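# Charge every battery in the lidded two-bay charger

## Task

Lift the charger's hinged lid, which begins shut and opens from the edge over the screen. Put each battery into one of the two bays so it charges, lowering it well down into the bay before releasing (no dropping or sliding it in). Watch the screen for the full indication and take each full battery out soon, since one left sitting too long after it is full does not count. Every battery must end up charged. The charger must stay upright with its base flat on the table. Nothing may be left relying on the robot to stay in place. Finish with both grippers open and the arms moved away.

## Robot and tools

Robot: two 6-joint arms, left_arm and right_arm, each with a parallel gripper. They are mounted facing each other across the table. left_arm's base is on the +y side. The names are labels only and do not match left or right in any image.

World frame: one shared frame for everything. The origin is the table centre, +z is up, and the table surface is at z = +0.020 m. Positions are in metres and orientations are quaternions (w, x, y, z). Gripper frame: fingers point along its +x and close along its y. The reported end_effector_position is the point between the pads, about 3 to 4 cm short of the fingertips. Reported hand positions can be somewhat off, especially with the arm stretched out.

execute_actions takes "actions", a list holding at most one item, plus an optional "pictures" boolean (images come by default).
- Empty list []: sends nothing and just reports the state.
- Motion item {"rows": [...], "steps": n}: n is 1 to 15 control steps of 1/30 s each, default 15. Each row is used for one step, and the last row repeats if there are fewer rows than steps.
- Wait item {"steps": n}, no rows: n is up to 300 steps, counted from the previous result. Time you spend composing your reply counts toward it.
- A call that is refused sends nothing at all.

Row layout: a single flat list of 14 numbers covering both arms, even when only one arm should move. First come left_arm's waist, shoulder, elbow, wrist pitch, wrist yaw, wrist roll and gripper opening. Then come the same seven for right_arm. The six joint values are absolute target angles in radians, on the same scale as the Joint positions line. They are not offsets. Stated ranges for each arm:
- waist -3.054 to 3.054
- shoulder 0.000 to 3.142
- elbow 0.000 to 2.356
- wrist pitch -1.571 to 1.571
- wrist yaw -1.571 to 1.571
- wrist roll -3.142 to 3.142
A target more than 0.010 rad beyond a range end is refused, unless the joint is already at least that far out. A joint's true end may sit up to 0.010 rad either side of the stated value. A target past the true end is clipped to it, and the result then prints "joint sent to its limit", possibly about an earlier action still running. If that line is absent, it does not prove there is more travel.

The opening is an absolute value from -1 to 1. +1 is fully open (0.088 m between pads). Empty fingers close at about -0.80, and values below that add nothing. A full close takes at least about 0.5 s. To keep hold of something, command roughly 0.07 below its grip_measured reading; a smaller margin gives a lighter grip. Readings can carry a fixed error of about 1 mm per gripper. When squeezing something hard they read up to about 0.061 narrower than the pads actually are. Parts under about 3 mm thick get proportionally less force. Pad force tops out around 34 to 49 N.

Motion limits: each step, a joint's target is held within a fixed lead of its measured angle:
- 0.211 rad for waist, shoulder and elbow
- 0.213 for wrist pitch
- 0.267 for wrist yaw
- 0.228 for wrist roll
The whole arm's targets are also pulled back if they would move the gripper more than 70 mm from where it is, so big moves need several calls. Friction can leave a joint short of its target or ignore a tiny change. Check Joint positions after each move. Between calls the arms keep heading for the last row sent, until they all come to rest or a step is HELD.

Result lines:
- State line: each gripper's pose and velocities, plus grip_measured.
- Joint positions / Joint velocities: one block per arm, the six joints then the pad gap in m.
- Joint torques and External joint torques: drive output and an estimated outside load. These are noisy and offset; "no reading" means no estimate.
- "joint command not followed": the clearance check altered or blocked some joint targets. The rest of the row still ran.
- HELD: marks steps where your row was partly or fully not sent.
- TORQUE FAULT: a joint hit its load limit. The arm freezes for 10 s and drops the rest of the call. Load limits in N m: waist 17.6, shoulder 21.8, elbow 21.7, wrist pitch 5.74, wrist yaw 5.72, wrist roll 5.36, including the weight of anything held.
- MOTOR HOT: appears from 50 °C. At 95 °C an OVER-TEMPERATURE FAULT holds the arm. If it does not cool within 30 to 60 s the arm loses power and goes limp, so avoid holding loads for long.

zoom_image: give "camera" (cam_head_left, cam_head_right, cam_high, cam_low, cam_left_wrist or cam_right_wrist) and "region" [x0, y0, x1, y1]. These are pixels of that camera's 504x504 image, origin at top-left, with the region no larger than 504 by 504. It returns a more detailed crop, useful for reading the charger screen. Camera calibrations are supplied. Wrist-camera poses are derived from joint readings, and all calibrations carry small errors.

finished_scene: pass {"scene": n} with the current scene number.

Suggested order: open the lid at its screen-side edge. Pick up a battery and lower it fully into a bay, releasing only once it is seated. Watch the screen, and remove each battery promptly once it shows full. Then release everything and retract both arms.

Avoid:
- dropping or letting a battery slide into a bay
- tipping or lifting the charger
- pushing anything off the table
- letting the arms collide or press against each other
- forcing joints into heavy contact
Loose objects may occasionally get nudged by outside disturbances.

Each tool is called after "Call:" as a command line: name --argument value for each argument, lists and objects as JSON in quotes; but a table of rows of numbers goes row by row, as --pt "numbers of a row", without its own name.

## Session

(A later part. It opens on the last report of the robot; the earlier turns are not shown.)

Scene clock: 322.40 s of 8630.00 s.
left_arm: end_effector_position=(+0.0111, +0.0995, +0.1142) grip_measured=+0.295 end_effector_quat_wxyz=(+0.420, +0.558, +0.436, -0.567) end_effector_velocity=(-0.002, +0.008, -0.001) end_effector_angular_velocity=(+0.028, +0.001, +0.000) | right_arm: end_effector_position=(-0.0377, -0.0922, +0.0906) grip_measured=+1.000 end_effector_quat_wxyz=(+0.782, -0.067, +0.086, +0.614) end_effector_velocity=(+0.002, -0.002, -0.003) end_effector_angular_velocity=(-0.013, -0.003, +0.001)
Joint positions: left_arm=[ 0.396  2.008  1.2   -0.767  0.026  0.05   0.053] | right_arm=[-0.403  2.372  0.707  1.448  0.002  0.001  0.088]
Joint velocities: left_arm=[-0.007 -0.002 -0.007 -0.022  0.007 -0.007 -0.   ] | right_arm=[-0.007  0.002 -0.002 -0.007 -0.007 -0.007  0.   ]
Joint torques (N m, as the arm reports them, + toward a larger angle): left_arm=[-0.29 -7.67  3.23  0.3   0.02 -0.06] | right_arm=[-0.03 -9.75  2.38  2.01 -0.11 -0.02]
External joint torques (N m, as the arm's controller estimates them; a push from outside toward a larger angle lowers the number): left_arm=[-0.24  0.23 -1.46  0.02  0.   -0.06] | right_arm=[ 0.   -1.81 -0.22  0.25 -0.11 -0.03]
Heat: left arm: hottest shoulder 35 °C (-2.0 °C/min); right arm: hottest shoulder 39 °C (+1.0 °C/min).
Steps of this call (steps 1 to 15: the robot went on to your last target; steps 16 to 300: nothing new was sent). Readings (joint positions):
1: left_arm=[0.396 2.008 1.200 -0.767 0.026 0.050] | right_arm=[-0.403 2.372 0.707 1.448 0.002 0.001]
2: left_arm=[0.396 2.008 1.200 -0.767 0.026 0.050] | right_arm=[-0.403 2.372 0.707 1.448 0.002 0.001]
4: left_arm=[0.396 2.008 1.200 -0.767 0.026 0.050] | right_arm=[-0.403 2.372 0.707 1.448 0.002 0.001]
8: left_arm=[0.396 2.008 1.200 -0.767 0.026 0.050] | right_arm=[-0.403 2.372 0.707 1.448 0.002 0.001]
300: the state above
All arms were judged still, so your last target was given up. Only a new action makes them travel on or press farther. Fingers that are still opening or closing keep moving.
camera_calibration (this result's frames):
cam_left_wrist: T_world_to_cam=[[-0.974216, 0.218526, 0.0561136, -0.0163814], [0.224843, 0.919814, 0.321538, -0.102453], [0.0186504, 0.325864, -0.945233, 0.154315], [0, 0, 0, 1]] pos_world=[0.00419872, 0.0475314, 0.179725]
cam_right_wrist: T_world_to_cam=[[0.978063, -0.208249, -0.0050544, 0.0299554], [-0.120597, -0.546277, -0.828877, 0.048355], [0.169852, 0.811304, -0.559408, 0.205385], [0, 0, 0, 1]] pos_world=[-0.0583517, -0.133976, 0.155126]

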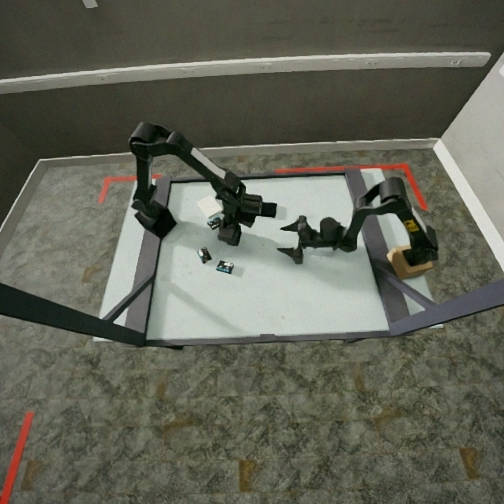

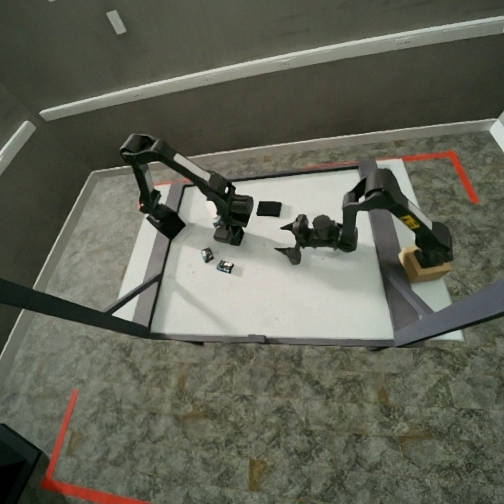

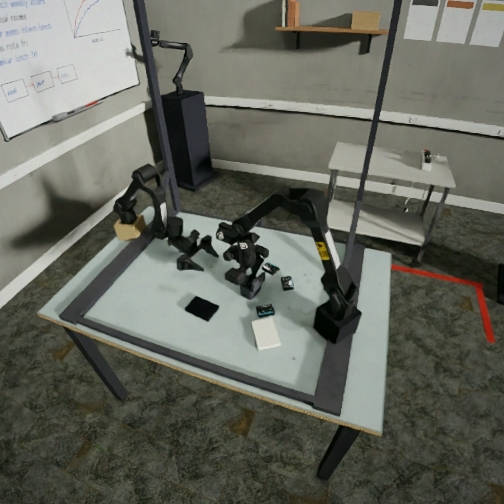

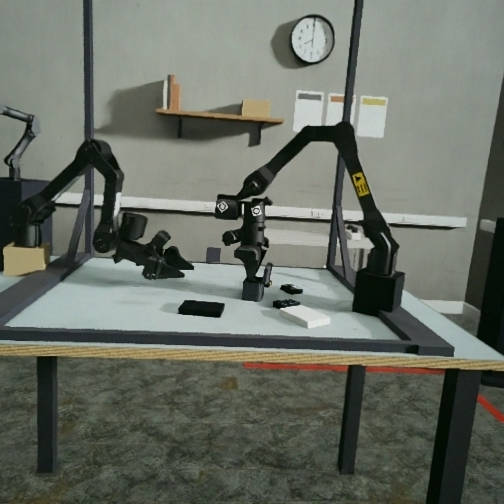

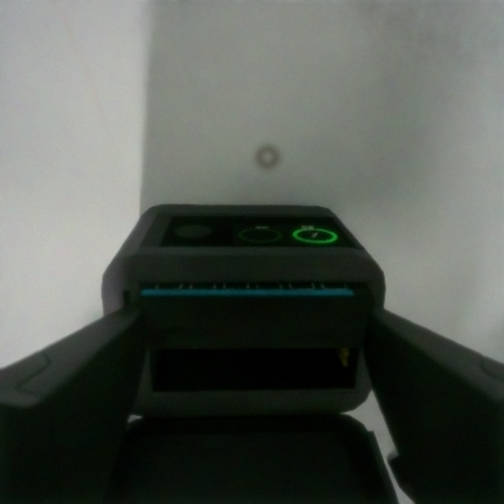

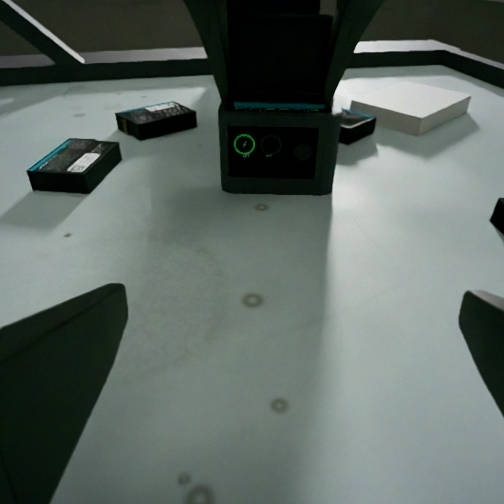

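20%. Wait 60 s.

Call:
execute_actions --actions '[{"steps":300}]' --pictures false

Call:
execute_actions --actions '[{"steps":300}]' --pictures false

Call:
execute_actions --actions '[{"steps":300}]' --pictures false

Call:
execute_actions --actions '[{"steps":300}]'

Call:
zoom_image --camera "cam_right_wrist" --region '[222,125,292,170]'

Scene clock: 332.40 s of 8630.00 s.
left_arm: end_effector_position=(+0.0111, +0.0995, +0.1142) grip_measured=+0.295 end_effector_quat_wxyz=(+0.420, +0.558, +0.436, -0.567) end_effector_velocity=(-0.001, +0.002, +0.000) end_effector_angular_velocity=(+0.006, -0.009, +0.015) | right_arm: end_effector_position=(-0.0377, -0.0922, +0.0906) grip_measured=+1.000 end_effector_quat_wxyz=(+0.782, -0.067, +0.086, +0.614) end_effector_velocity=(-0.000, -0.001, -0.001) end_effector_angular_velocity=(-0.008, -0.004, +0.006)
Joint positions: left_arm=[ 0.396  2.008  1.2   -0.767  0.026  0.05   0.053] | right_arm=[-0.403  2.372  0.707  1.448  0.002  0.001  0.088]
Joint velocities: left_arm=[-0.007 -0.002 -0.002 -0.007 -0.007 -0.022 -0.   ] | right_arm=[-0.002 -0.002 -0.002 -0.007 -0.007 -0.007  0.   ]
Joint torques (N m, as the arm reports them, + toward a larger angle): left_arm=[-0.33 -7.68  3.14  0.31  0.   -0.04] | right_arm=[-0.03 -9.76  2.38  2.02 -0.1  -0.02]
External joint torques (N m, as the arm's controller estimates them; a push from outside toward a larger angle lowers the number): left_arm=[-0.29  0.29 -1.67 -0.01 -0.01 -0.04] | right_arm=[ 0.02 -1.82 -0.22  0.25 -0.11 -0.03]
Heat: left arm: hottest shoulder 35 °C (-1.0 °C/min); right arm: hottest shoulder 39 °C (+0.0 °C/min).
Steps of this call (steps 1 to 300: nothing new was sent). Readings (joint positions):
1: left_arm=[0.396 2.008 1.200 -0.767 0.026 0.050] | right_arm=[-0.403 2.372 0.707 1.448 0.002 0.001]
2: left_arm=[0.396 2.008 1.200 -0.767 0.026 0.050] | right_arm=[-0.403 2.372 0.707 1.448 0.002 0.001]
4: left_arm=[0.396 2.008 1.200 -0.767 0.026 0.050] | right_arm=[-0.403 2.372 0.707 1.448 0.002 0.001]
8: left_arm=[0.396 2.008 1.200 -0.767 0.026 0.050] | right_arm=[-0.403 2.372 0.707 1.448 0.002 0.001]
300: the state above

Scene clock: 342.40 s of 8630.00 s.
left_arm: end_effector_position=(+0.0111, +0.0995, +0.1142) grip_measured=+0.295 end_effector_quat_wxyz=(+0.420, +0.558, +0.436, -0.567) end_effector_velocity=(+0.002, +0.002, +0.000) end_effector_angular_velocity=(+0.006, -0.009, +0.010) | right_arm: end_effector_position=(-0.0377, -0.0922, +0.0906) grip_measured=+1.000 end_effector_quat_wxyz=(+0.782, -0.067, +0.086, +0.614) end_effector_velocity=(-0.002, +0.002, +0.003) end_effector_angular_velocity=(+0.011, -0.005, +0.021)
Joint positions: left_arm=[ 0.396  2.008  1.2   -0.767  0.026  0.05   0.053] | right_arm=[-0.403  2.372  0.707  1.448  0.002  0.001  0.088]
Joint velocities: left_arm=[ 0.002 -0.002 -0.002 -0.007 -0.007 -0.007 -0.   ] | right_arm=[-0.002 -0.002  0.002  0.007 -0.022 -0.007  0.   ]
Joint torques (N m, as the arm reports them, + toward a larger angle): left_arm=[-0.37 -7.77  3.16  0.25  0.   -0.09] | right_arm=[-0.04 -9.76  2.39  2.01 -0.1  -0.02]
External joint torques (N m, as the arm's controller estimates them; a push from outside toward a larger angle lowers the number): left_arm=[-0.41  0.15 -1.62 -0.07 -0.01 -0.09] | right_arm=[-0.06 -1.69 -0.28  0.21 -0.09 -0.03]
Heat: left arm: hottest shoulder 35 °C (-2.0 °C/min); right arm: hottest shoulder 39 °C (+0.0 °C/min).
Steps of this call (steps 1 to 300: nothing new was sent). Readings (joint positions):
1: left_arm=[0.396 2.008 1.200 -0.767 0.026 0.050] | right_arm=[-0.403 2.372 0.707 1.448 0.002 0.001]
2: left_arm=[0.396 2.008 1.200 -0.767 0.026 0.050] | right_arm=[-0.403 2.372 0.707 1.448 0.002 0.001]
4: left_arm=[0.396 2.008 1.200 -0.767 0.026 0.050] | right_arm=[-0.403 2.372 0.707 1.448 0.002 0.001]
8: left_arm=[0.396 2.008 1.200 -0.767 0.026 0.050] | right_arm=[-0.403 2.372 0.707 1.448 0.002 0.001]
300: the state above

Scene clock: 352.40 s of 8630.00 s.
left_arm: end_effector_position=(+0.0111, +0.0995, +0.1142) grip_measured=+0.295 end_effector_quat_wxyz=(+0.420, +0.558, +0.436, -0.567) end_effector_velocity=(+0.002, +0.002, +0.000) end_effector_angular_velocity=(+0.006, -0.009, +0.010) | right_arm: end_effector_position=(-0.0377, -0.0922, +0.0906) grip_measured=+1.000 end_effector_quat_wxyz=(+0.782, -0.067, +0.086, +0.614) end_effector_velocity=(+0.002, -0.002, -0.003) end_effector_angular_velocity=(-0.014, -0.006, -0.008)
Joint positions: left_arm=[ 0.396  2.008  1.2   -0.767  0.026  0.05   0.053] | right_arm=[-0.403  2.372  0.707  1.448  0.002  0.001  0.088]
Joint velocities: left_arm=[ 0.002 -0.002 -0.002 -0.007 -0.007 -0.007  0.   ] | right_arm=[-0.002  0.002 -0.002 -0.007  0.007 -0.007  0.   ]
Joint torques (N m, as the arm reports them, + toward a larger angle): left_arm=[-0.13 -7.71  3.14  0.28  0.01 -0.06] | right_arm=[-0.03 -9.75  2.39  2.01 -0.1  -0.02]
External joint torques (N m, as the arm's controller estimates them; a push from outside toward a larger angle lowers the number): left_arm=[-0.18  0.18 -1.61 -0.03  0.   -0.06] | right_arm=[-0.01 -1.78 -0.22  0.24 -0.11 -0.03]
Heat: left arm: hottest shoulder 35 °C (-2.0 °C/min); right arm: hottest shoulder 39 °C (+0.0 °C/min).
Steps of this call (steps 1 to 300: nothing new was sent). Readings (joint positions):
1: left_arm=[0.396 2.008 1.200 -0.767 0.026 0.050] | right_arm=[-0.403 2.372 0.707 1.448 0.002 0.001]
2: left_arm=[0.396 2.008 1.200 -0.767 0.026 0.050] | right_arm=[-0.403 2.372 0.707 1.448 0.002 0.001]
4: left_arm=[0.396 2.008 1.200 -0.767 0.026 0.050] | right_arm=[-0.403 2.372 0.707 1.448 0.002 0.001]
8: left_arm=[0.396 2.008 1.200 -0.767 0.026 0.050] | right_arm=[-0.403 2.372 0.707 1.448 0.002 0.001]
300: the state above

Scene clock: 362.40 s of 8630.00 s.
left_arm: end_effector_position=(+0.0111, +0.0995, +0.1142) grip_measured=+0.295 end_effector_quat_wxyz=(+0.420, +0.558, +0.436, -0.567) end_effector_velocity=(+0.002, -0.003, +0.001) end_effector_angular_velocity=(-0.016, -0.019, +0.019) | right_arm: end_effector_position=(-0.0377, -0.0922, +0.0906) grip_measured=+1.000 end_effector_quat_wxyz=(+0.782, -0.067, +0.086, +0.614) end_effector_velocity=(-0.002, +0.000, -0.003) end_effector_angular_velocity=(-0.014, +0.016, +0.017)
Joint positions: left_arm=[ 0.396  2.008  1.2   -0.767  0.026  0.05   0.053] | right_arm=[-0.403  2.372  0.707  1.448  0.002  0.001  0.088]
Joint velocities: left_arm=[-0.002 -0.002  0.002  0.007 -0.022 -0.022 -0.   ] | right_arm=[-0.002 -0.002  0.002 -0.022 -0.022  0.007  0.   ]
Joint torques (N m, as the arm reports them, + toward a larger angle): left_arm=[-0.34 -7.74  3.22  0.26  0.02 -0.09] | right_arm=[-0.02 -9.75  2.38  2.01 -0.11 -0.02]
External joint torques (N m, as the arm's controller estimates them; a push from outside toward a larger angle lowers the number): left_arm=[-0.36  0.24 -1.68 -0.1   0.01 -0.09] | right_arm=[-0.04 -1.86 -0.18  0.27 -0.1  -0.03]
Heat: left arm: hottest shoulder 35 °C (-1.0 °C/min); right arm: hottest shoulder 39 °C (+0.0 °C/min).
Steps of this call (steps 1 to 300: nothing new was sent). Readings (joint positions):
1: left_arm=[0.396 2.008 1.200 -0.767 0.026 0.050] | right_arm=[-0.403 2.372 0.707 1.448 0.002 0.001]
2: left_arm=[0.396 2.008 1.200 -0.767 0.026 0.050] | right_arm=[-0.403 2.372 0.707 1.448 0.002 0.001]
4: left_arm=[0.396 2.008 1.200 -0.767 0.026 0.050] | right_arm=[-0.403 2.372 0.707 1.448 0.002 0.001]
8: left_arm=[0.396 2.008 1.200 -0.767 0.026 0.050] | right_arm=[-0.403 2.372 0.707 1.448 0.002 0.001]
300: the state above
camera_calibration (this result's frames):
cam_left_wrist: T_world_to_cam=[[-0.974216, 0.218526, 0.0561136, -0.0163814], [0.224843, 0.919814, 0.321538, -0.102453], [0.0186504, 0.325864, -0.945233, 0.154315], [0, 0, 0, 1]] pos_world=[0.00419872, 0.0475314, 0.179725]
cam_right_wrist: T_world_to_cam=[[0.978063, -0.208249, -0.0050544, 0.0299554], [-0.120597, -0.546277, -0.828877, 0.048355], [0.169852, 0.811304, -0.559408, 0.205385], [0, 0, 0, 1]] pos_world=[-0.0583517, -0.133976, 0.155126]

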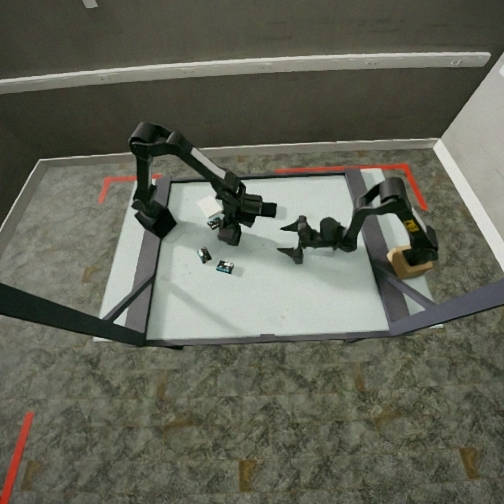

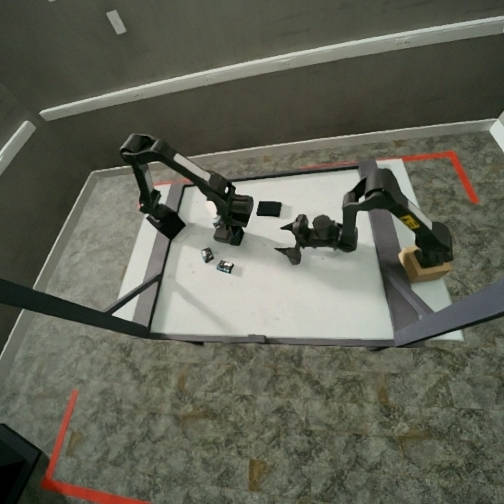

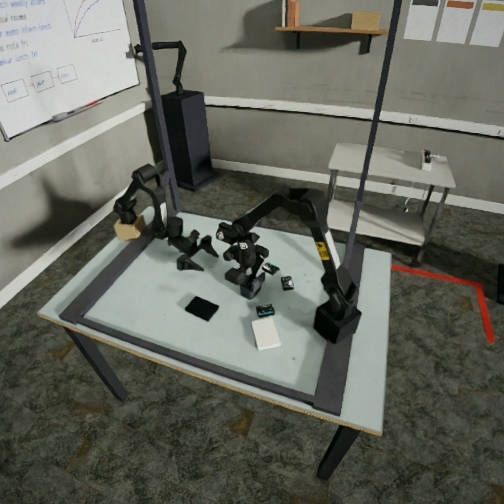

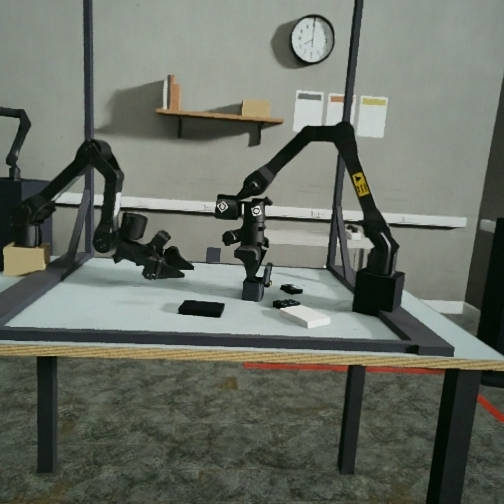

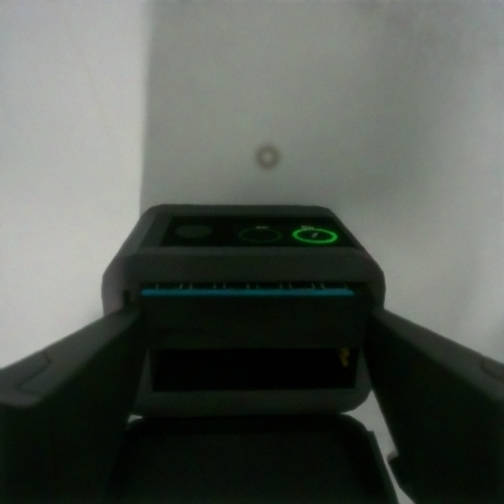

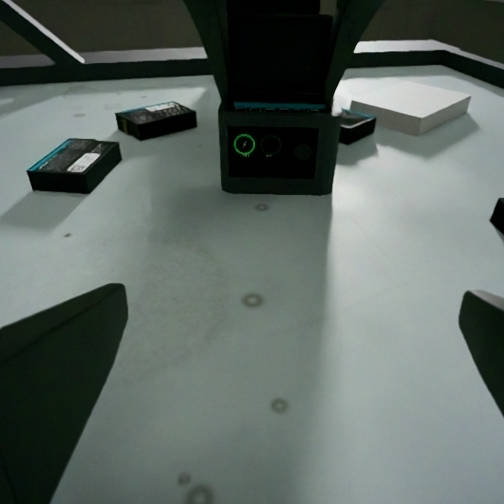

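Region (222, 125, 292, 170) of cam_right_wrist's 504x504 image, scaled by 7.200, with more detail than that image has; it fills the top 324 rows of this view, and the rest is white.

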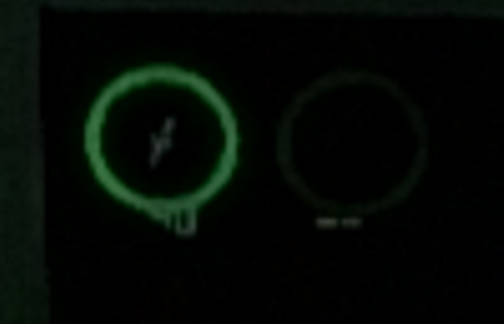

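Call:
execute_actions --actions '[{"steps":300}]' --pictures false

Call:
execute_actions --actions '[{"steps":300}]' --pictures false

Call:
execute_actions --actions '[{"steps":300}]' --pictures false

Call:
execute_actions --actions '[{"steps":300}]' --pictures false

Call:
execute_actions --actions '[{"steps":300}]' --pictures false

Call:
execute_actions --actions '[{"steps":300}]'

Call:
zoom_image --camera "cam_right_wrist" --region '[222,125,292,170]'

Scene clock: 372.40 s of 8630.00 s.
left_arm: end_effector_position=(+0.0111, +0.0995, +0.1142) grip_measured=+0.295 end_effector_quat_wxyz=(+0.420, +0.558, +0.436, -0.567) end_effector_velocity=(-0.002, -0.002, +0.001) end_effector_angular_velocity=(-0.010, +0.010, -0.010) | right_arm: end_effector_position=(-0.0377, -0.0922, +0.0906) grip_measured=+1.000 end_effector_quat_wxyz=(+0.782, -0.067, +0.086, +0.614) end_effector_velocity=(-0.002, +0.000, +0.001) end_effector_angular_velocity=(-0.003, -0.002, +0.021)
Joint positions: left_arm=[ 0.396  2.008  1.2   -0.767  0.026  0.05   0.053] | right_arm=[-0.403  2.372  0.707  1.448  0.002  0.001  0.088]
Joint velocities: left_arm=[-0.002 -0.002  0.002  0.007  0.007  0.007  0.   ] | right_arm=[-0.002 -0.007 -0.002 -0.007 -0.022 -0.007  0.   ]
Joint torques (N m, as the arm reports them, + toward a larger angle): left_arm=[-0.31 -7.73  3.21  0.27  0.03 -0.02] | right_arm=[-0.03 -9.75  2.38  2.01 -0.11 -0.01]
External joint torques (N m, as the arm's controller estimates them; a push from outside toward a larger angle lowers the number): left_arm=[-0.3   0.22 -1.63 -0.07  0.01 -0.03] | right_arm=[-0.05 -1.72 -0.25  0.23 -0.1  -0.02]
Heat: left arm: hottest shoulder 35 °C (-1.0 °C/min); right arm: hottest shoulder 39 °C (+0.0 °C/min).
Steps of this call (steps 1 to 300: nothing new was sent). Readings (joint positions):
1: left_arm=[0.396 2.008 1.200 -0.767 0.026 0.050] | right_arm=[-0.403 2.372 0.707 1.448 0.002 0.001]
2: left_arm=[0.396 2.008 1.200 -0.767 0.026 0.050] | right_arm=[-0.403 2.372 0.707 1.448 0.002 0.001]
4: left_arm=[0.396 2.008 1.200 -0.767 0.026 0.050] | right_arm=[-0.403 2.372 0.707 1.448 0.002 0.001]
8: left_arm=[0.396 2.008 1.200 -0.767 0.026 0.050] | right_arm=[-0.403 2.372 0.707 1.448 0.002 0.001]
300: the state above

Scene clock: 382.40 s of 8630.00 s.
left_arm: end_effector_position=(+0.0111, +0.0995, +0.1142) grip_measured=+0.295 end_effector_quat_wxyz=(+0.420, +0.558, +0.436, -0.567) end_effector_velocity=(+0.002, +0.006, -0.001) end_effector_angular_velocity=(+0.025, -0.013, +0.019) | right_arm: end_effector_position=(-0.0377, -0.0922, +0.0906) grip_measured=+1.000 end_effector_quat_wxyz=(+0.782, -0.067, +0.086, +0.614) end_effector_velocity=(+0.002, +0.001, +0.002) end_effector_angular_velocity=(-0.003, -0.023, -0.005)
Joint positions: left_arm=[ 0.396  2.008  1.2   -0.767  0.026  0.05   0.053] | right_arm=[-0.403  2.372  0.707  1.448  0.002  0.001  0.088]
Joint velocities: left_arm=[-0.002  0.002 -0.002 -0.022 -0.007 -0.022 -0.   ] | right_arm=[-0.002 -0.007  0.002 -0.007  0.007 -0.022  0.   ]
Joint torques (N m, as the arm reports them, + toward a larger angle): left_arm=[-0.24 -7.75  3.3   0.28  0.02 -0.03] | right_arm=[-0.02 -9.75  2.38  2.01 -0.11 -0.02]
External joint torques (N m, as the arm's controller estimates them; a push from outside toward a larger angle lowers the number): left_arm=[-0.24  0.13 -1.44 -0.02  0.01 -0.04] | right_arm=[ 0.01 -1.72 -0.26  0.23 -0.11 -0.03]
Heat: left arm: hottest shoulder 35 °C (+0.0 °C/min); right arm: hottest shoulder 39 °C (+0.0 °C/min).
Steps of this call (steps 1 to 300: nothing new was sent). Readings (joint positions):
1: left_arm=[0.396 2.008 1.200 -0.767 0.026 0.050] | right_arm=[-0.403 2.372 0.707 1.448 0.002 0.001]
2: left_arm=[0.396 2.008 1.200 -0.767 0.026 0.050] | right_arm=[-0.403 2.372 0.707 1.448 0.002 0.001]
4: left_arm=[0.396 2.008 1.200 -0.767 0.026 0.050] | right_arm=[-0.403 2.372 0.707 1.448 0.002 0.001]
8: left_arm=[0.396 2.008 1.200 -0.767 0.026 0.050] | right_arm=[-0.403 2.372 0.707 1.448 0.002 0.001]
300: the state above

Scene clock: 392.40 s of 8630.00 s.
left_arm: end_effector_position=(+0.0111, +0.0995, +0.1142) grip_measured=+0.295 end_effector_quat_wxyz=(+0.420, +0.558, +0.436, -0.567) end_effector_velocity=(+0.001, +0.003, -0.001) end_effector_angular_velocity=(+0.011, -0.010, +0.019) | right_arm: end_effector_position=(-0.0377, -0.0922, +0.0906) grip_measured=+1.000 end_effector_quat_wxyz=(+0.782, -0.067, +0.086, +0.614) end_effector_velocity=(-0.002, +0.000, +0.002) end_effector_angular_velocity=(+0.007, -0.004, +0.021)
Joint positions: left_arm=[ 0.396  2.008  1.2   -0.767  0.026  0.05   0.053] | right_arm=[-0.403  2.372  0.707  1.448  0.002  0.001  0.088]
Joint velocities: left_arm=[-0.002  0.002 -0.002 -0.007 -0.007 -0.022 -0.   ] | right_arm=[-0.002 -0.002 -0.002  0.007 -0.022 -0.007  0.   ]
Joint torques (N m, as the arm reports them, + toward a larger angle): left_arm=[-0.33 -7.7   3.18  0.3   0.02 -0.06] | right_arm=[-0.03 -9.75  2.39  2.02 -0.11 -0.02]
External joint torques (N m, as the arm's controller estimates them; a push from outside toward a larger angle lowers the number): left_arm=[-0.38  0.16 -1.55  0.    0.01 -0.06] | right_arm=[-0.04 -1.7  -0.27  0.22 -0.1  -0.03]
Heat: left arm: hottest shoulder 35 °C (+0.0 °C/min); right arm: hottest shoulder 39 °C (+0.0 °C/min).
Steps of this call (steps 1 to 300: nothing new was sent). Readings (joint positions):
1: left_arm=[0.396 2.008 1.200 -0.767 0.026 0.050] | right_arm=[-0.403 2.372 0.707 1.448 0.002 0.001]
2: left_arm=[0.396 2.008 1.200 -0.767 0.026 0.050] | right_arm=[-0.403 2.372 0.707 1.448 0.002 0.001]
4: left_arm=[0.396 2.008 1.200 -0.767 0.026 0.050] | right_arm=[-0.403 2.372 0.707 1.448 0.002 0.001]
8: left_arm=[0.396 2.008 1.200 -0.767 0.026 0.050] | right_arm=[-0.403 2.372 0.707 1.448 0.002 0.001]
300: the state above

Scene clock: 402.40 s of 8630.00 s.
left_arm: end_effector_position=(+0.0111, +0.0995, +0.1142) grip_measured=+0.295 end_effector_quat_wxyz=(+0.420, +0.558, +0.436, -0.567) end_effector_velocity=(-0.002, +0.001, +0.001) end_effector_angular_velocity=(+0.004, +0.007, +0.005) | right_arm: end_effector_position=(-0.0377, -0.0922, +0.0906) grip_measured=+1.000 end_effector_quat_wxyz=(+0.782, -0.067, +0.086, +0.614) end_effector_velocity=(+0.002, -0.001, -0.001) end_effector_angular_velocity=(-0.009, -0.007, -0.008)
Joint positions: left_arm=[ 0.396  2.008  1.2   -0.767  0.026  0.05   0.053] | right_arm=[-0.403  2.372  0.707  1.448  0.002  0.001  0.088]
Joint velocities: left_arm=[-0.002 -0.002  0.002 -0.007  0.007 -0.007 -0.   ] | right_arm=[-0.002 -0.002 -0.002 -0.007  0.007 -0.007  0.   ]
Joint torques (N m, as the arm reports them, + toward a larger angle): left_arm=[-0.23 -7.76  3.17  0.28  0.02 -0.05] | right_arm=[-0.03 -9.75  2.38  2.01 -0.1  -0.02]
External joint torques (N m, as the arm's controller estimates them; a push from outside toward a larger angle lowers the number): left_arm=[-0.18  0.18 -1.64 -0.05  0.   -0.05] | right_arm=[-0.06 -1.71 -0.28  0.23 -0.1  -0.03]
Heat: left arm: hottest shoulder 35 °C (+0.0 °C/min); right arm: hottest shoulder 39 °C (+0.0 °C/min).
Steps of this call (steps 1 to 300: nothing new was sent). Readings (joint positions):
1: left_arm=[0.396 2.008 1.200 -0.767 0.026 0.050] | right_arm=[-0.403 2.372 0.707 1.448 0.002 0.001]
2: left_arm=[0.396 2.008 1.200 -0.767 0.026 0.050] | right_arm=[-0.403 2.372 0.707 1.448 0.002 0.001]
4: left_arm=[0.396 2.008 1.200 -0.767 0.026 0.050] | right_arm=[-0.403 2.372 0.707 1.448 0.002 0.001]
8: left_arm=[0.396 2.008 1.200 -0.767 0.026 0.050] | right_arm=[-0.403 2.372 0.707 1.448 0.002 0.001]
300: the state above

Scene clock: 412.40 s of 8630.00 s.
left_arm: end_effector_position=(+0.0111, +0.0995, +0.1142) grip_measured=+0.295 end_effector_quat_wxyz=(+0.420, +0.558, +0.436, -0.567) end_effector_velocity=(-0.002, +0.006, +0.000) end_effector_angular_velocity=(+0.023, +0.002, +0.000) | right_arm: end_effector_position=(-0.0377, -0.0922, +0.0906) grip_measured=+1.000 end_effector_quat_wxyz=(+0.782, -0.067, +0.086, +0.614) end_effector_velocity=(+0.002, -0.003, -0.006) end_effector_angular_velocity=(-0.025, +0.012, -0.011)
Joint positions: left_arm=[ 0.396  2.008  1.2   -0.767  0.026  0.05   0.053] | right_arm=[-0.403  2.372  0.707  1.448  0.002  0.001  0.088]
Joint velocities: left_arm=[-0.007 -0.002 -0.002 -0.022  0.007 -0.007 -0.   ] | right_arm=[-0.002  0.002 -0.002 -0.022  0.007  0.007  0.   ]
Joint torques (N m, as the arm reports them, + toward a larger angle): left_arm=[-0.3  -7.7   3.12  0.28  0.02 -0.05] | right_arm=[-0.03 -9.76  2.38  2.01 -0.11 -0.02]
External joint torques (N m, as the arm's controller estimates them; a push from outside toward a larger angle lowers the number): left_arm=[-0.26  0.13 -1.56 -0.01  0.01 -0.05] | right_arm=[ 0.   -1.84 -0.2   0.26 -0.11 -0.03]
Heat: left arm: hottest shoulder 35 °C (+0.0 °C/min); right arm: hottest shoulder 39 °C (+0.0 °C/min).
Steps of this call (steps 1 to 300: nothing new was sent). Readings (joint positions):
1: left_arm=[0.396 2.008 1.200 -0.767 0.026 0.050] | right_arm=[-0.403 2.372 0.707 1.448 0.002 0.001]
2: left_arm=[0.396 2.008 1.200 -0.767 0.026 0.050] | right_arm=[-0.403 2.372 0.707 1.448 0.002 0.001]
4: left_arm=[0.396 2.008 1.200 -0.767 0.026 0.050] | right_arm=[-0.403 2.372 0.707 1.448 0.002 0.001]
8: left_arm=[0.396 2.008 1.200 -0.767 0.026 0.050] | right_arm=[-0.403 2.372 0.707 1.448 0.002 0.001]
300: the state above

Scene clock: 422.40 s of 8630.00 s.
left_arm: end_effector_position=(+0.0111, +0.0995, +0.1142) grip_measured=+0.295 end_effector_quat_wxyz=(+0.420, +0.558, +0.436, -0.567) end_effector_velocity=(+0.001, +0.002, +0.000) end_effector_angular_velocity=(+0.006, -0.009, +0.005) | right_arm: end_effector_position=(-0.0377, -0.0922, +0.0906) grip_measured=+1.000 end_effector_quat_wxyz=(+0.782, -0.067, +0.086, +0.614) end_effector_velocity=(-0.005, +0.000, -0.001) end_effector_angular_velocity=(-0.008, -0.004, +0.016)
Joint positions: left_arm=[ 0.396  2.008  1.2   -0.767  0.026  0.05   0.053] | right_arm=[-0.403  2.372  0.707  1.448  0.002  0.001  0.088]
Joint velocities: left_arm=[-0.002 -0.002 -0.002 -0.007 -0.007 -0.007 -0.   ] | right_arm=[ 0.007 -0.002 -0.002 -0.007 -0.007 -0.007  0.   ]
Joint torques (N m, as the arm reports them, + toward a larger angle): left_arm=[-0.24 -7.74  3.13  0.28  0.05 -0.04] | right_arm=[-0.03 -9.75  2.38  2.01 -0.11 -0.02]
External joint torques (N m, as the arm's controller estimates them; a push from outside toward a larger angle lowers the number): left_arm=[-0.23  0.13 -1.63 -0.04  0.04 -0.05] | right_arm=[-0.15 -1.79 -0.22  0.25 -0.09 -0.03]
Heat: left arm: hottest shoulder 34 °C (-1.0 °C/min); right arm: hottest shoulder 40 °C (+1.0 °C/min).
Steps of this call (steps 1 to 300: nothing new was sent). Readings (joint positions):
1: left_arm=[0.396 2.008 1.200 -0.767 0.026 0.050] | right_arm=[-0.403 2.372 0.707 1.448 0.002 0.001]
2: left_arm=[0.396 2.008 1.200 -0.767 0.026 0.050] | right_arm=[-0.403 2.372 0.707 1.448 0.002 0.001]
4: left_arm=[0.396 2.008 1.200 -0.767 0.026 0.050] | right_arm=[-0.403 2.372 0.707 1.448 0.002 0.001]
8: left_arm=[0.396 2.008 1.200 -0.767 0.026 0.050] | right_arm=[-0.403 2.372 0.707 1.448 0.002 0.001]
300: the state above
camera_calibration (this result's frames):
cam_left_wrist: T_world_to_cam=[[-0.974216, 0.218526, 0.0561136, -0.0163814], [0.224843, 0.919814, 0.321538, -0.102453], [0.0186504, 0.325864, -0.945233, 0.154315], [0, 0, 0, 1]] pos_world=[0.00419872, 0.0475314, 0.179725]
cam_right_wrist: T_world_to_cam=[[0.978063, -0.208249, -0.0050544, 0.0299554], [-0.120597, -0.546277, -0.828877, 0.048355], [0.169852, 0.811304, -0.559408, 0.205385], [0, 0, 0, 1]] pos_world=[-0.0583517, -0.133976, 0.155126]

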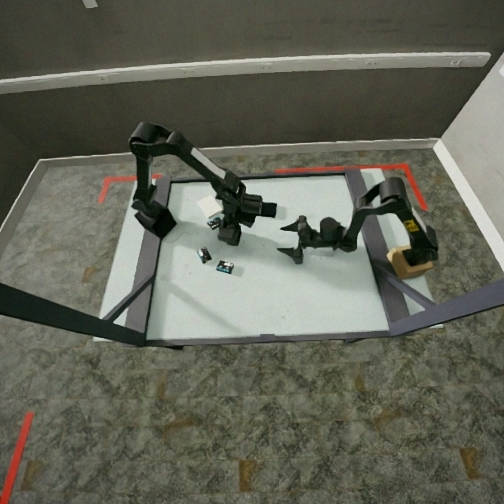

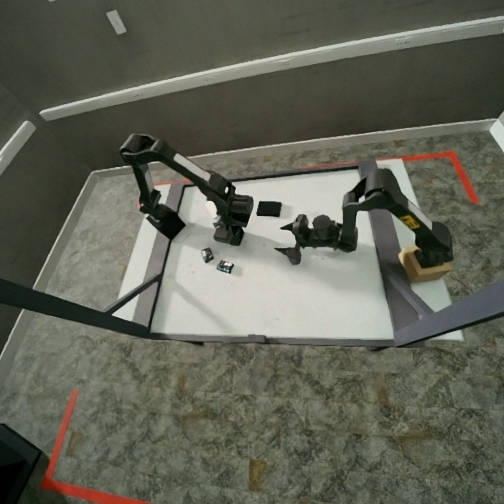

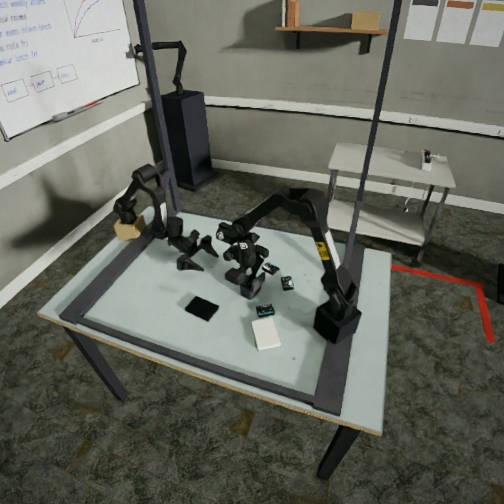

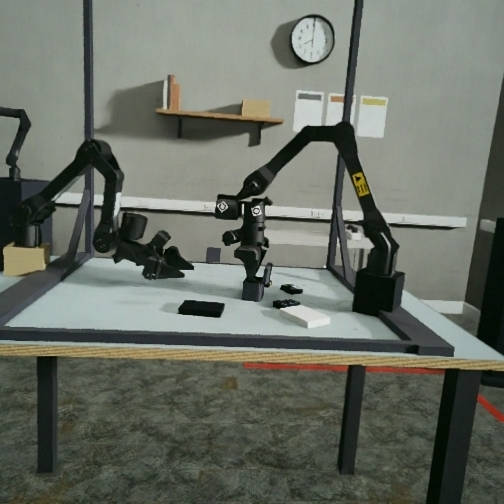

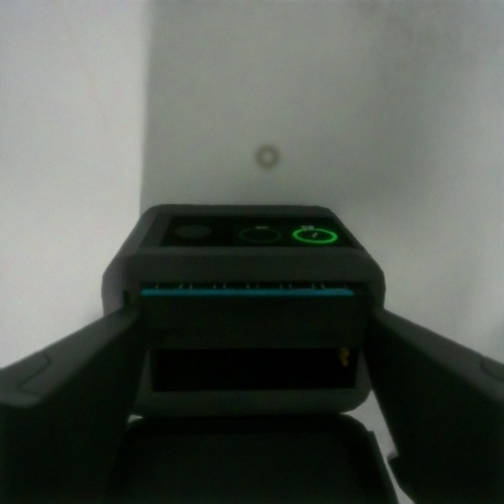

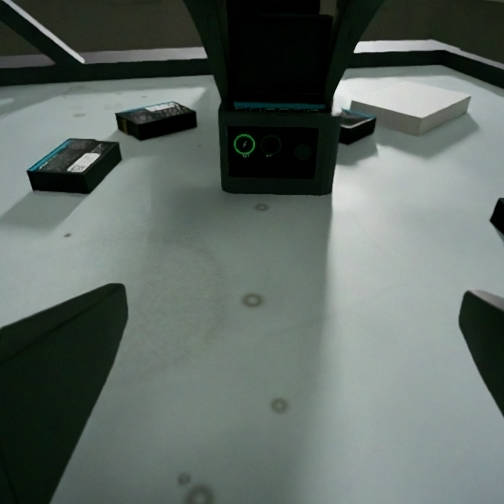

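Region (222, 125, 292, 170) of cam_right_wrist's 504x504 image, scaled by 7.200, with more detail than that image has; it fills the top 324 rows of this view, and the rest is white.

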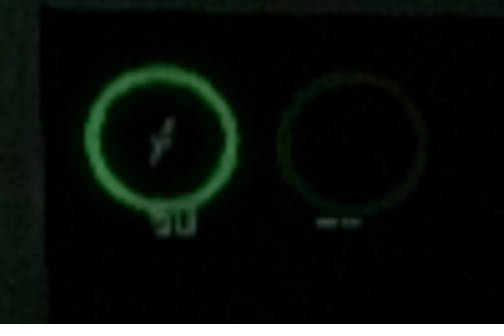

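Call:
execute_actions --actions '[{"steps":300}]' --pictures false

Call:
execute_actions --actions '[{"steps":300}]'

Call:
zoom_image --camera "cam_right_wrist" --region '[222,125,292,170]'

Scene clock: 432.40 s of 8630.00 s.
left_arm: end_effector_position=(+0.0111, +0.0995, +0.1142) grip_measured=+0.295 end_effector_quat_wxyz=(+0.420, +0.558, +0.436, -0.567) end_effector_velocity=(+0.003, +0.002, +0.000) end_effector_angular_velocity=(+0.002, -0.023, -0.010) | right_arm: end_effector_position=(-0.0377, -0.0922, +0.0906) grip_measured=+1.000 end_effector_quat_wxyz=(+0.782, -0.067, +0.086, +0.614) end_effector_velocity=(-0.002, -0.001, -0.004) end_effector_angular_velocity=(-0.022, +0.003, +0.021)
Joint positions: left_arm=[ 0.396  2.008  1.2   -0.767  0.026  0.05   0.053] | right_arm=[-0.403  2.372  0.707  1.448  0.002  0.001  0.088]
Joint velocities: left_arm=[-0.002 -0.002 -0.002 -0.007 -0.022  0.007 -0.   ] | right_arm=[-0.002 -0.002 -0.002 -0.022 -0.022 -0.007  0.   ]
Joint torques (N m, as the arm reports them, + toward a larger angle): left_arm=[-0.36 -7.79  3.15  0.27  0.03 -0.05] | right_arm=[-0.03 -9.75  2.39  2.01 -0.1  -0.02]
External joint torques (N m, as the arm's controller estimates them; a push from outside toward a larger angle lowers the number): left_arm=[-0.37  0.13 -1.63 -0.05  0.02 -0.06] | right_arm=[-0.06 -1.82 -0.2   0.27 -0.1  -0.03]
Heat: left arm: hottest shoulder 34 °C (-1.0 °C/min); right arm: hottest shoulder 40 °C (+1.0 °C/min).
Steps of this call (steps 1 to 300: nothing new was sent). Readings (joint positions):
1: left_arm=[0.396 2.008 1.200 -0.767 0.026 0.050] | right_arm=[-0.403 2.372 0.707 1.448 0.002 0.001]
2: left_arm=[0.396 2.008 1.200 -0.767 0.026 0.050] | right_arm=[-0.403 2.372 0.707 1.448 0.002 0.001]
4: left_arm=[0.396 2.008 1.200 -0.767 0.026 0.050] | right_arm=[-0.403 2.372 0.707 1.448 0.002 0.001]
8: left_arm=[0.396 2.008 1.200 -0.767 0.026 0.050] | right_arm=[-0.403 2.372 0.707 1.448 0.002 0.001]
300: the state above

Scene clock: 442.40 s of 8630.00 s.
left_arm: end_effector_position=(+0.0111, +0.0995, +0.1142) grip_measured=+0.295 end_effector_quat_wxyz=(+0.420, +0.558, +0.436, -0.567) end_effector_velocity=(+0.001, +0.002, +0.000) end_effector_angular_velocity=(+0.006, -0.009, +0.005) | right_arm: end_effector_position=(-0.0377, -0.0922, +0.0906) grip_measured=+1.000 end_effector_quat_wxyz=(+0.782, -0.067, +0.086, +0.614) end_effector_velocity=(-0.002, +0.000, +0.002) end_effector_angular_velocity=(+0.006, -0.007, +0.011)
Joint positions: left_arm=[ 0.396  2.008  1.2   -0.767  0.026  0.05   0.053] | right_arm=[-0.403  2.372  0.707  1.448  0.002  0.001  0.088]
Joint velocities: left_arm=[-0.002 -0.002 -0.002 -0.007 -0.007 -0.007 -0.   ] | right_arm=[ 0.002 -0.002 -0.002  0.007 -0.007 -0.007  0.   ]
Joint torques (N m, as the arm reports them, + toward a larger angle): left_arm=[-0.37 -7.74  3.16  0.26 -0.02 -0.06] | right_arm=[-0.03 -9.76  2.39  2.01 -0.1  -0.02]
External joint torques (N m, as the arm's controller estimates them; a push from outside toward a larger angle lowers the number): left_arm=[-0.33  0.17 -1.6  -0.04 -0.03 -0.06] | right_arm=[-0.09 -1.74 -0.25  0.23 -0.09 -0.03]
Heat: left arm: hottest shoulder 34 °C (-1.0 °C/min); right arm: hottest shoulder 40 °C (+1.0 °C/min).
Steps of this call (steps 1 to 300: nothing new was sent). Readings (joint positions):
1: left_arm=[0.396 2.008 1.200 -0.767 0.026 0.050] | right_arm=[-0.403 2.372 0.707 1.448 0.002 0.001]
2: left_arm=[0.396 2.008 1.200 -0.767 0.026 0.050] | right_arm=[-0.403 2.372 0.707 1.448 0.002 0.001]
4: left_arm=[0.396 2.008 1.200 -0.767 0.026 0.050] | right_arm=[-0.403 2.372 0.707 1.448 0.002 0.001]
8: left_arm=[0.396 2.008 1.200 -0.767 0.026 0.050] | right_arm=[-0.403 2.372 0.707 1.448 0.002 0.001]
300: the state above
camera_calibration (this result's frames):
cam_left_wrist: T_world_to_cam=[[-0.974216, 0.218526, 0.0561136, -0.0163814], [0.224843, 0.919814, 0.321538, -0.102453], [0.0186504, 0.325864, -0.945233, 0.154315], [0, 0, 0, 1]] pos_world=[0.00419872, 0.0475314, 0.179725]
cam_right_wrist: T_world_to_cam=[[0.978063, -0.208249, -0.0050544, 0.0299554], [-0.120597, -0.546277, -0.828877, 0.048355], [0.169852, 0.811304, -0.559408, 0.205385], [0, 0, 0, 1]] pos_world=[-0.0583517, -0.133976, 0.155126]

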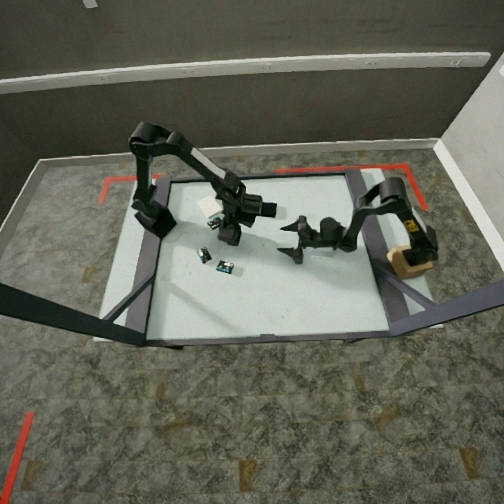

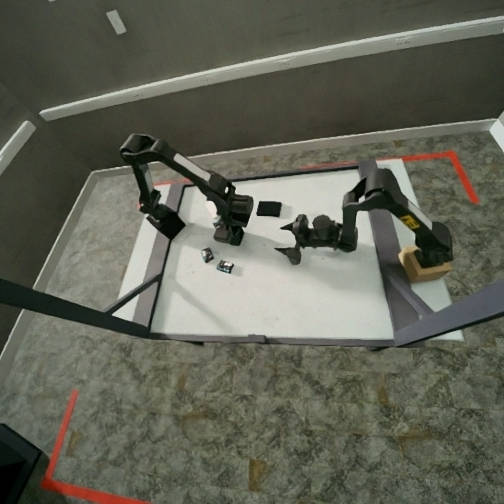

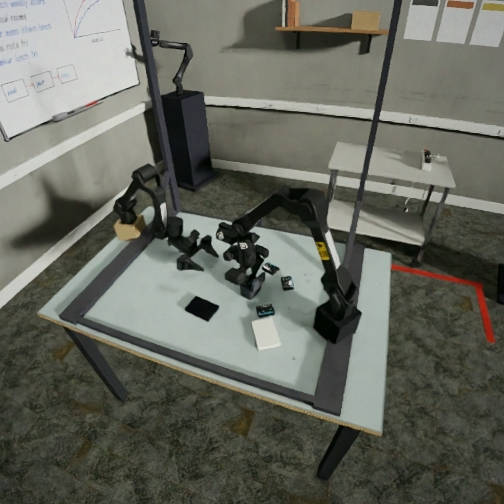

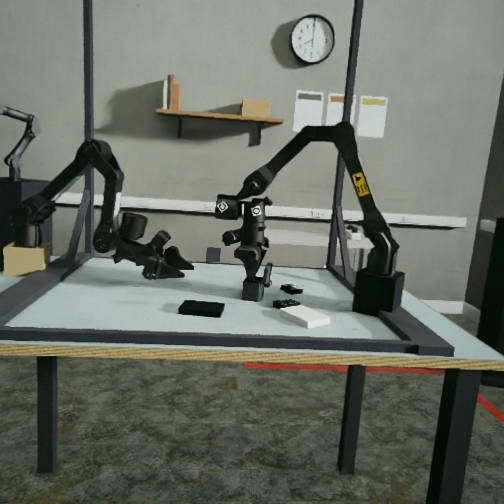

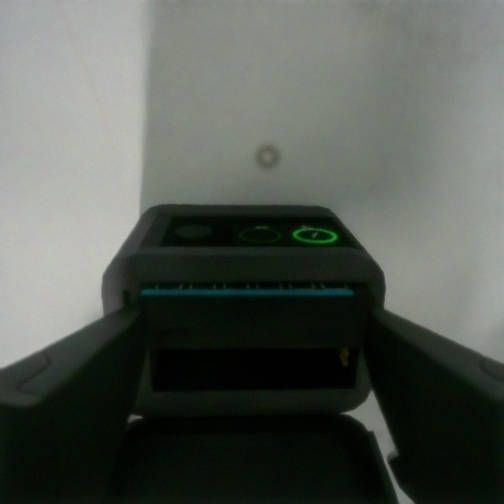

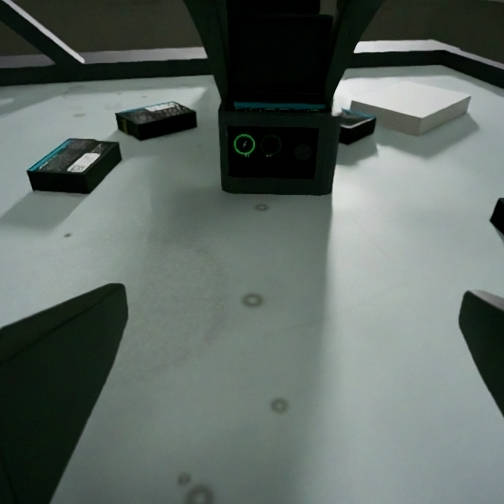

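Region (222, 125, 292, 170) of cam_right_wrist's 504x504 image, scaled by 7.200, with more detail than that image has; it fills the top 324 rows of this view, and the rest is white.

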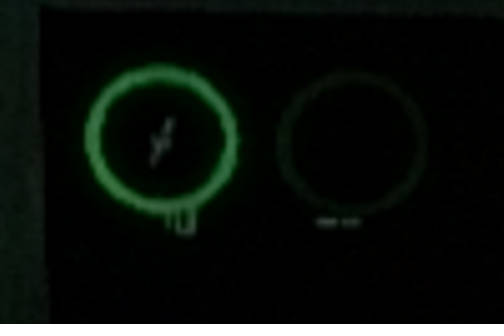

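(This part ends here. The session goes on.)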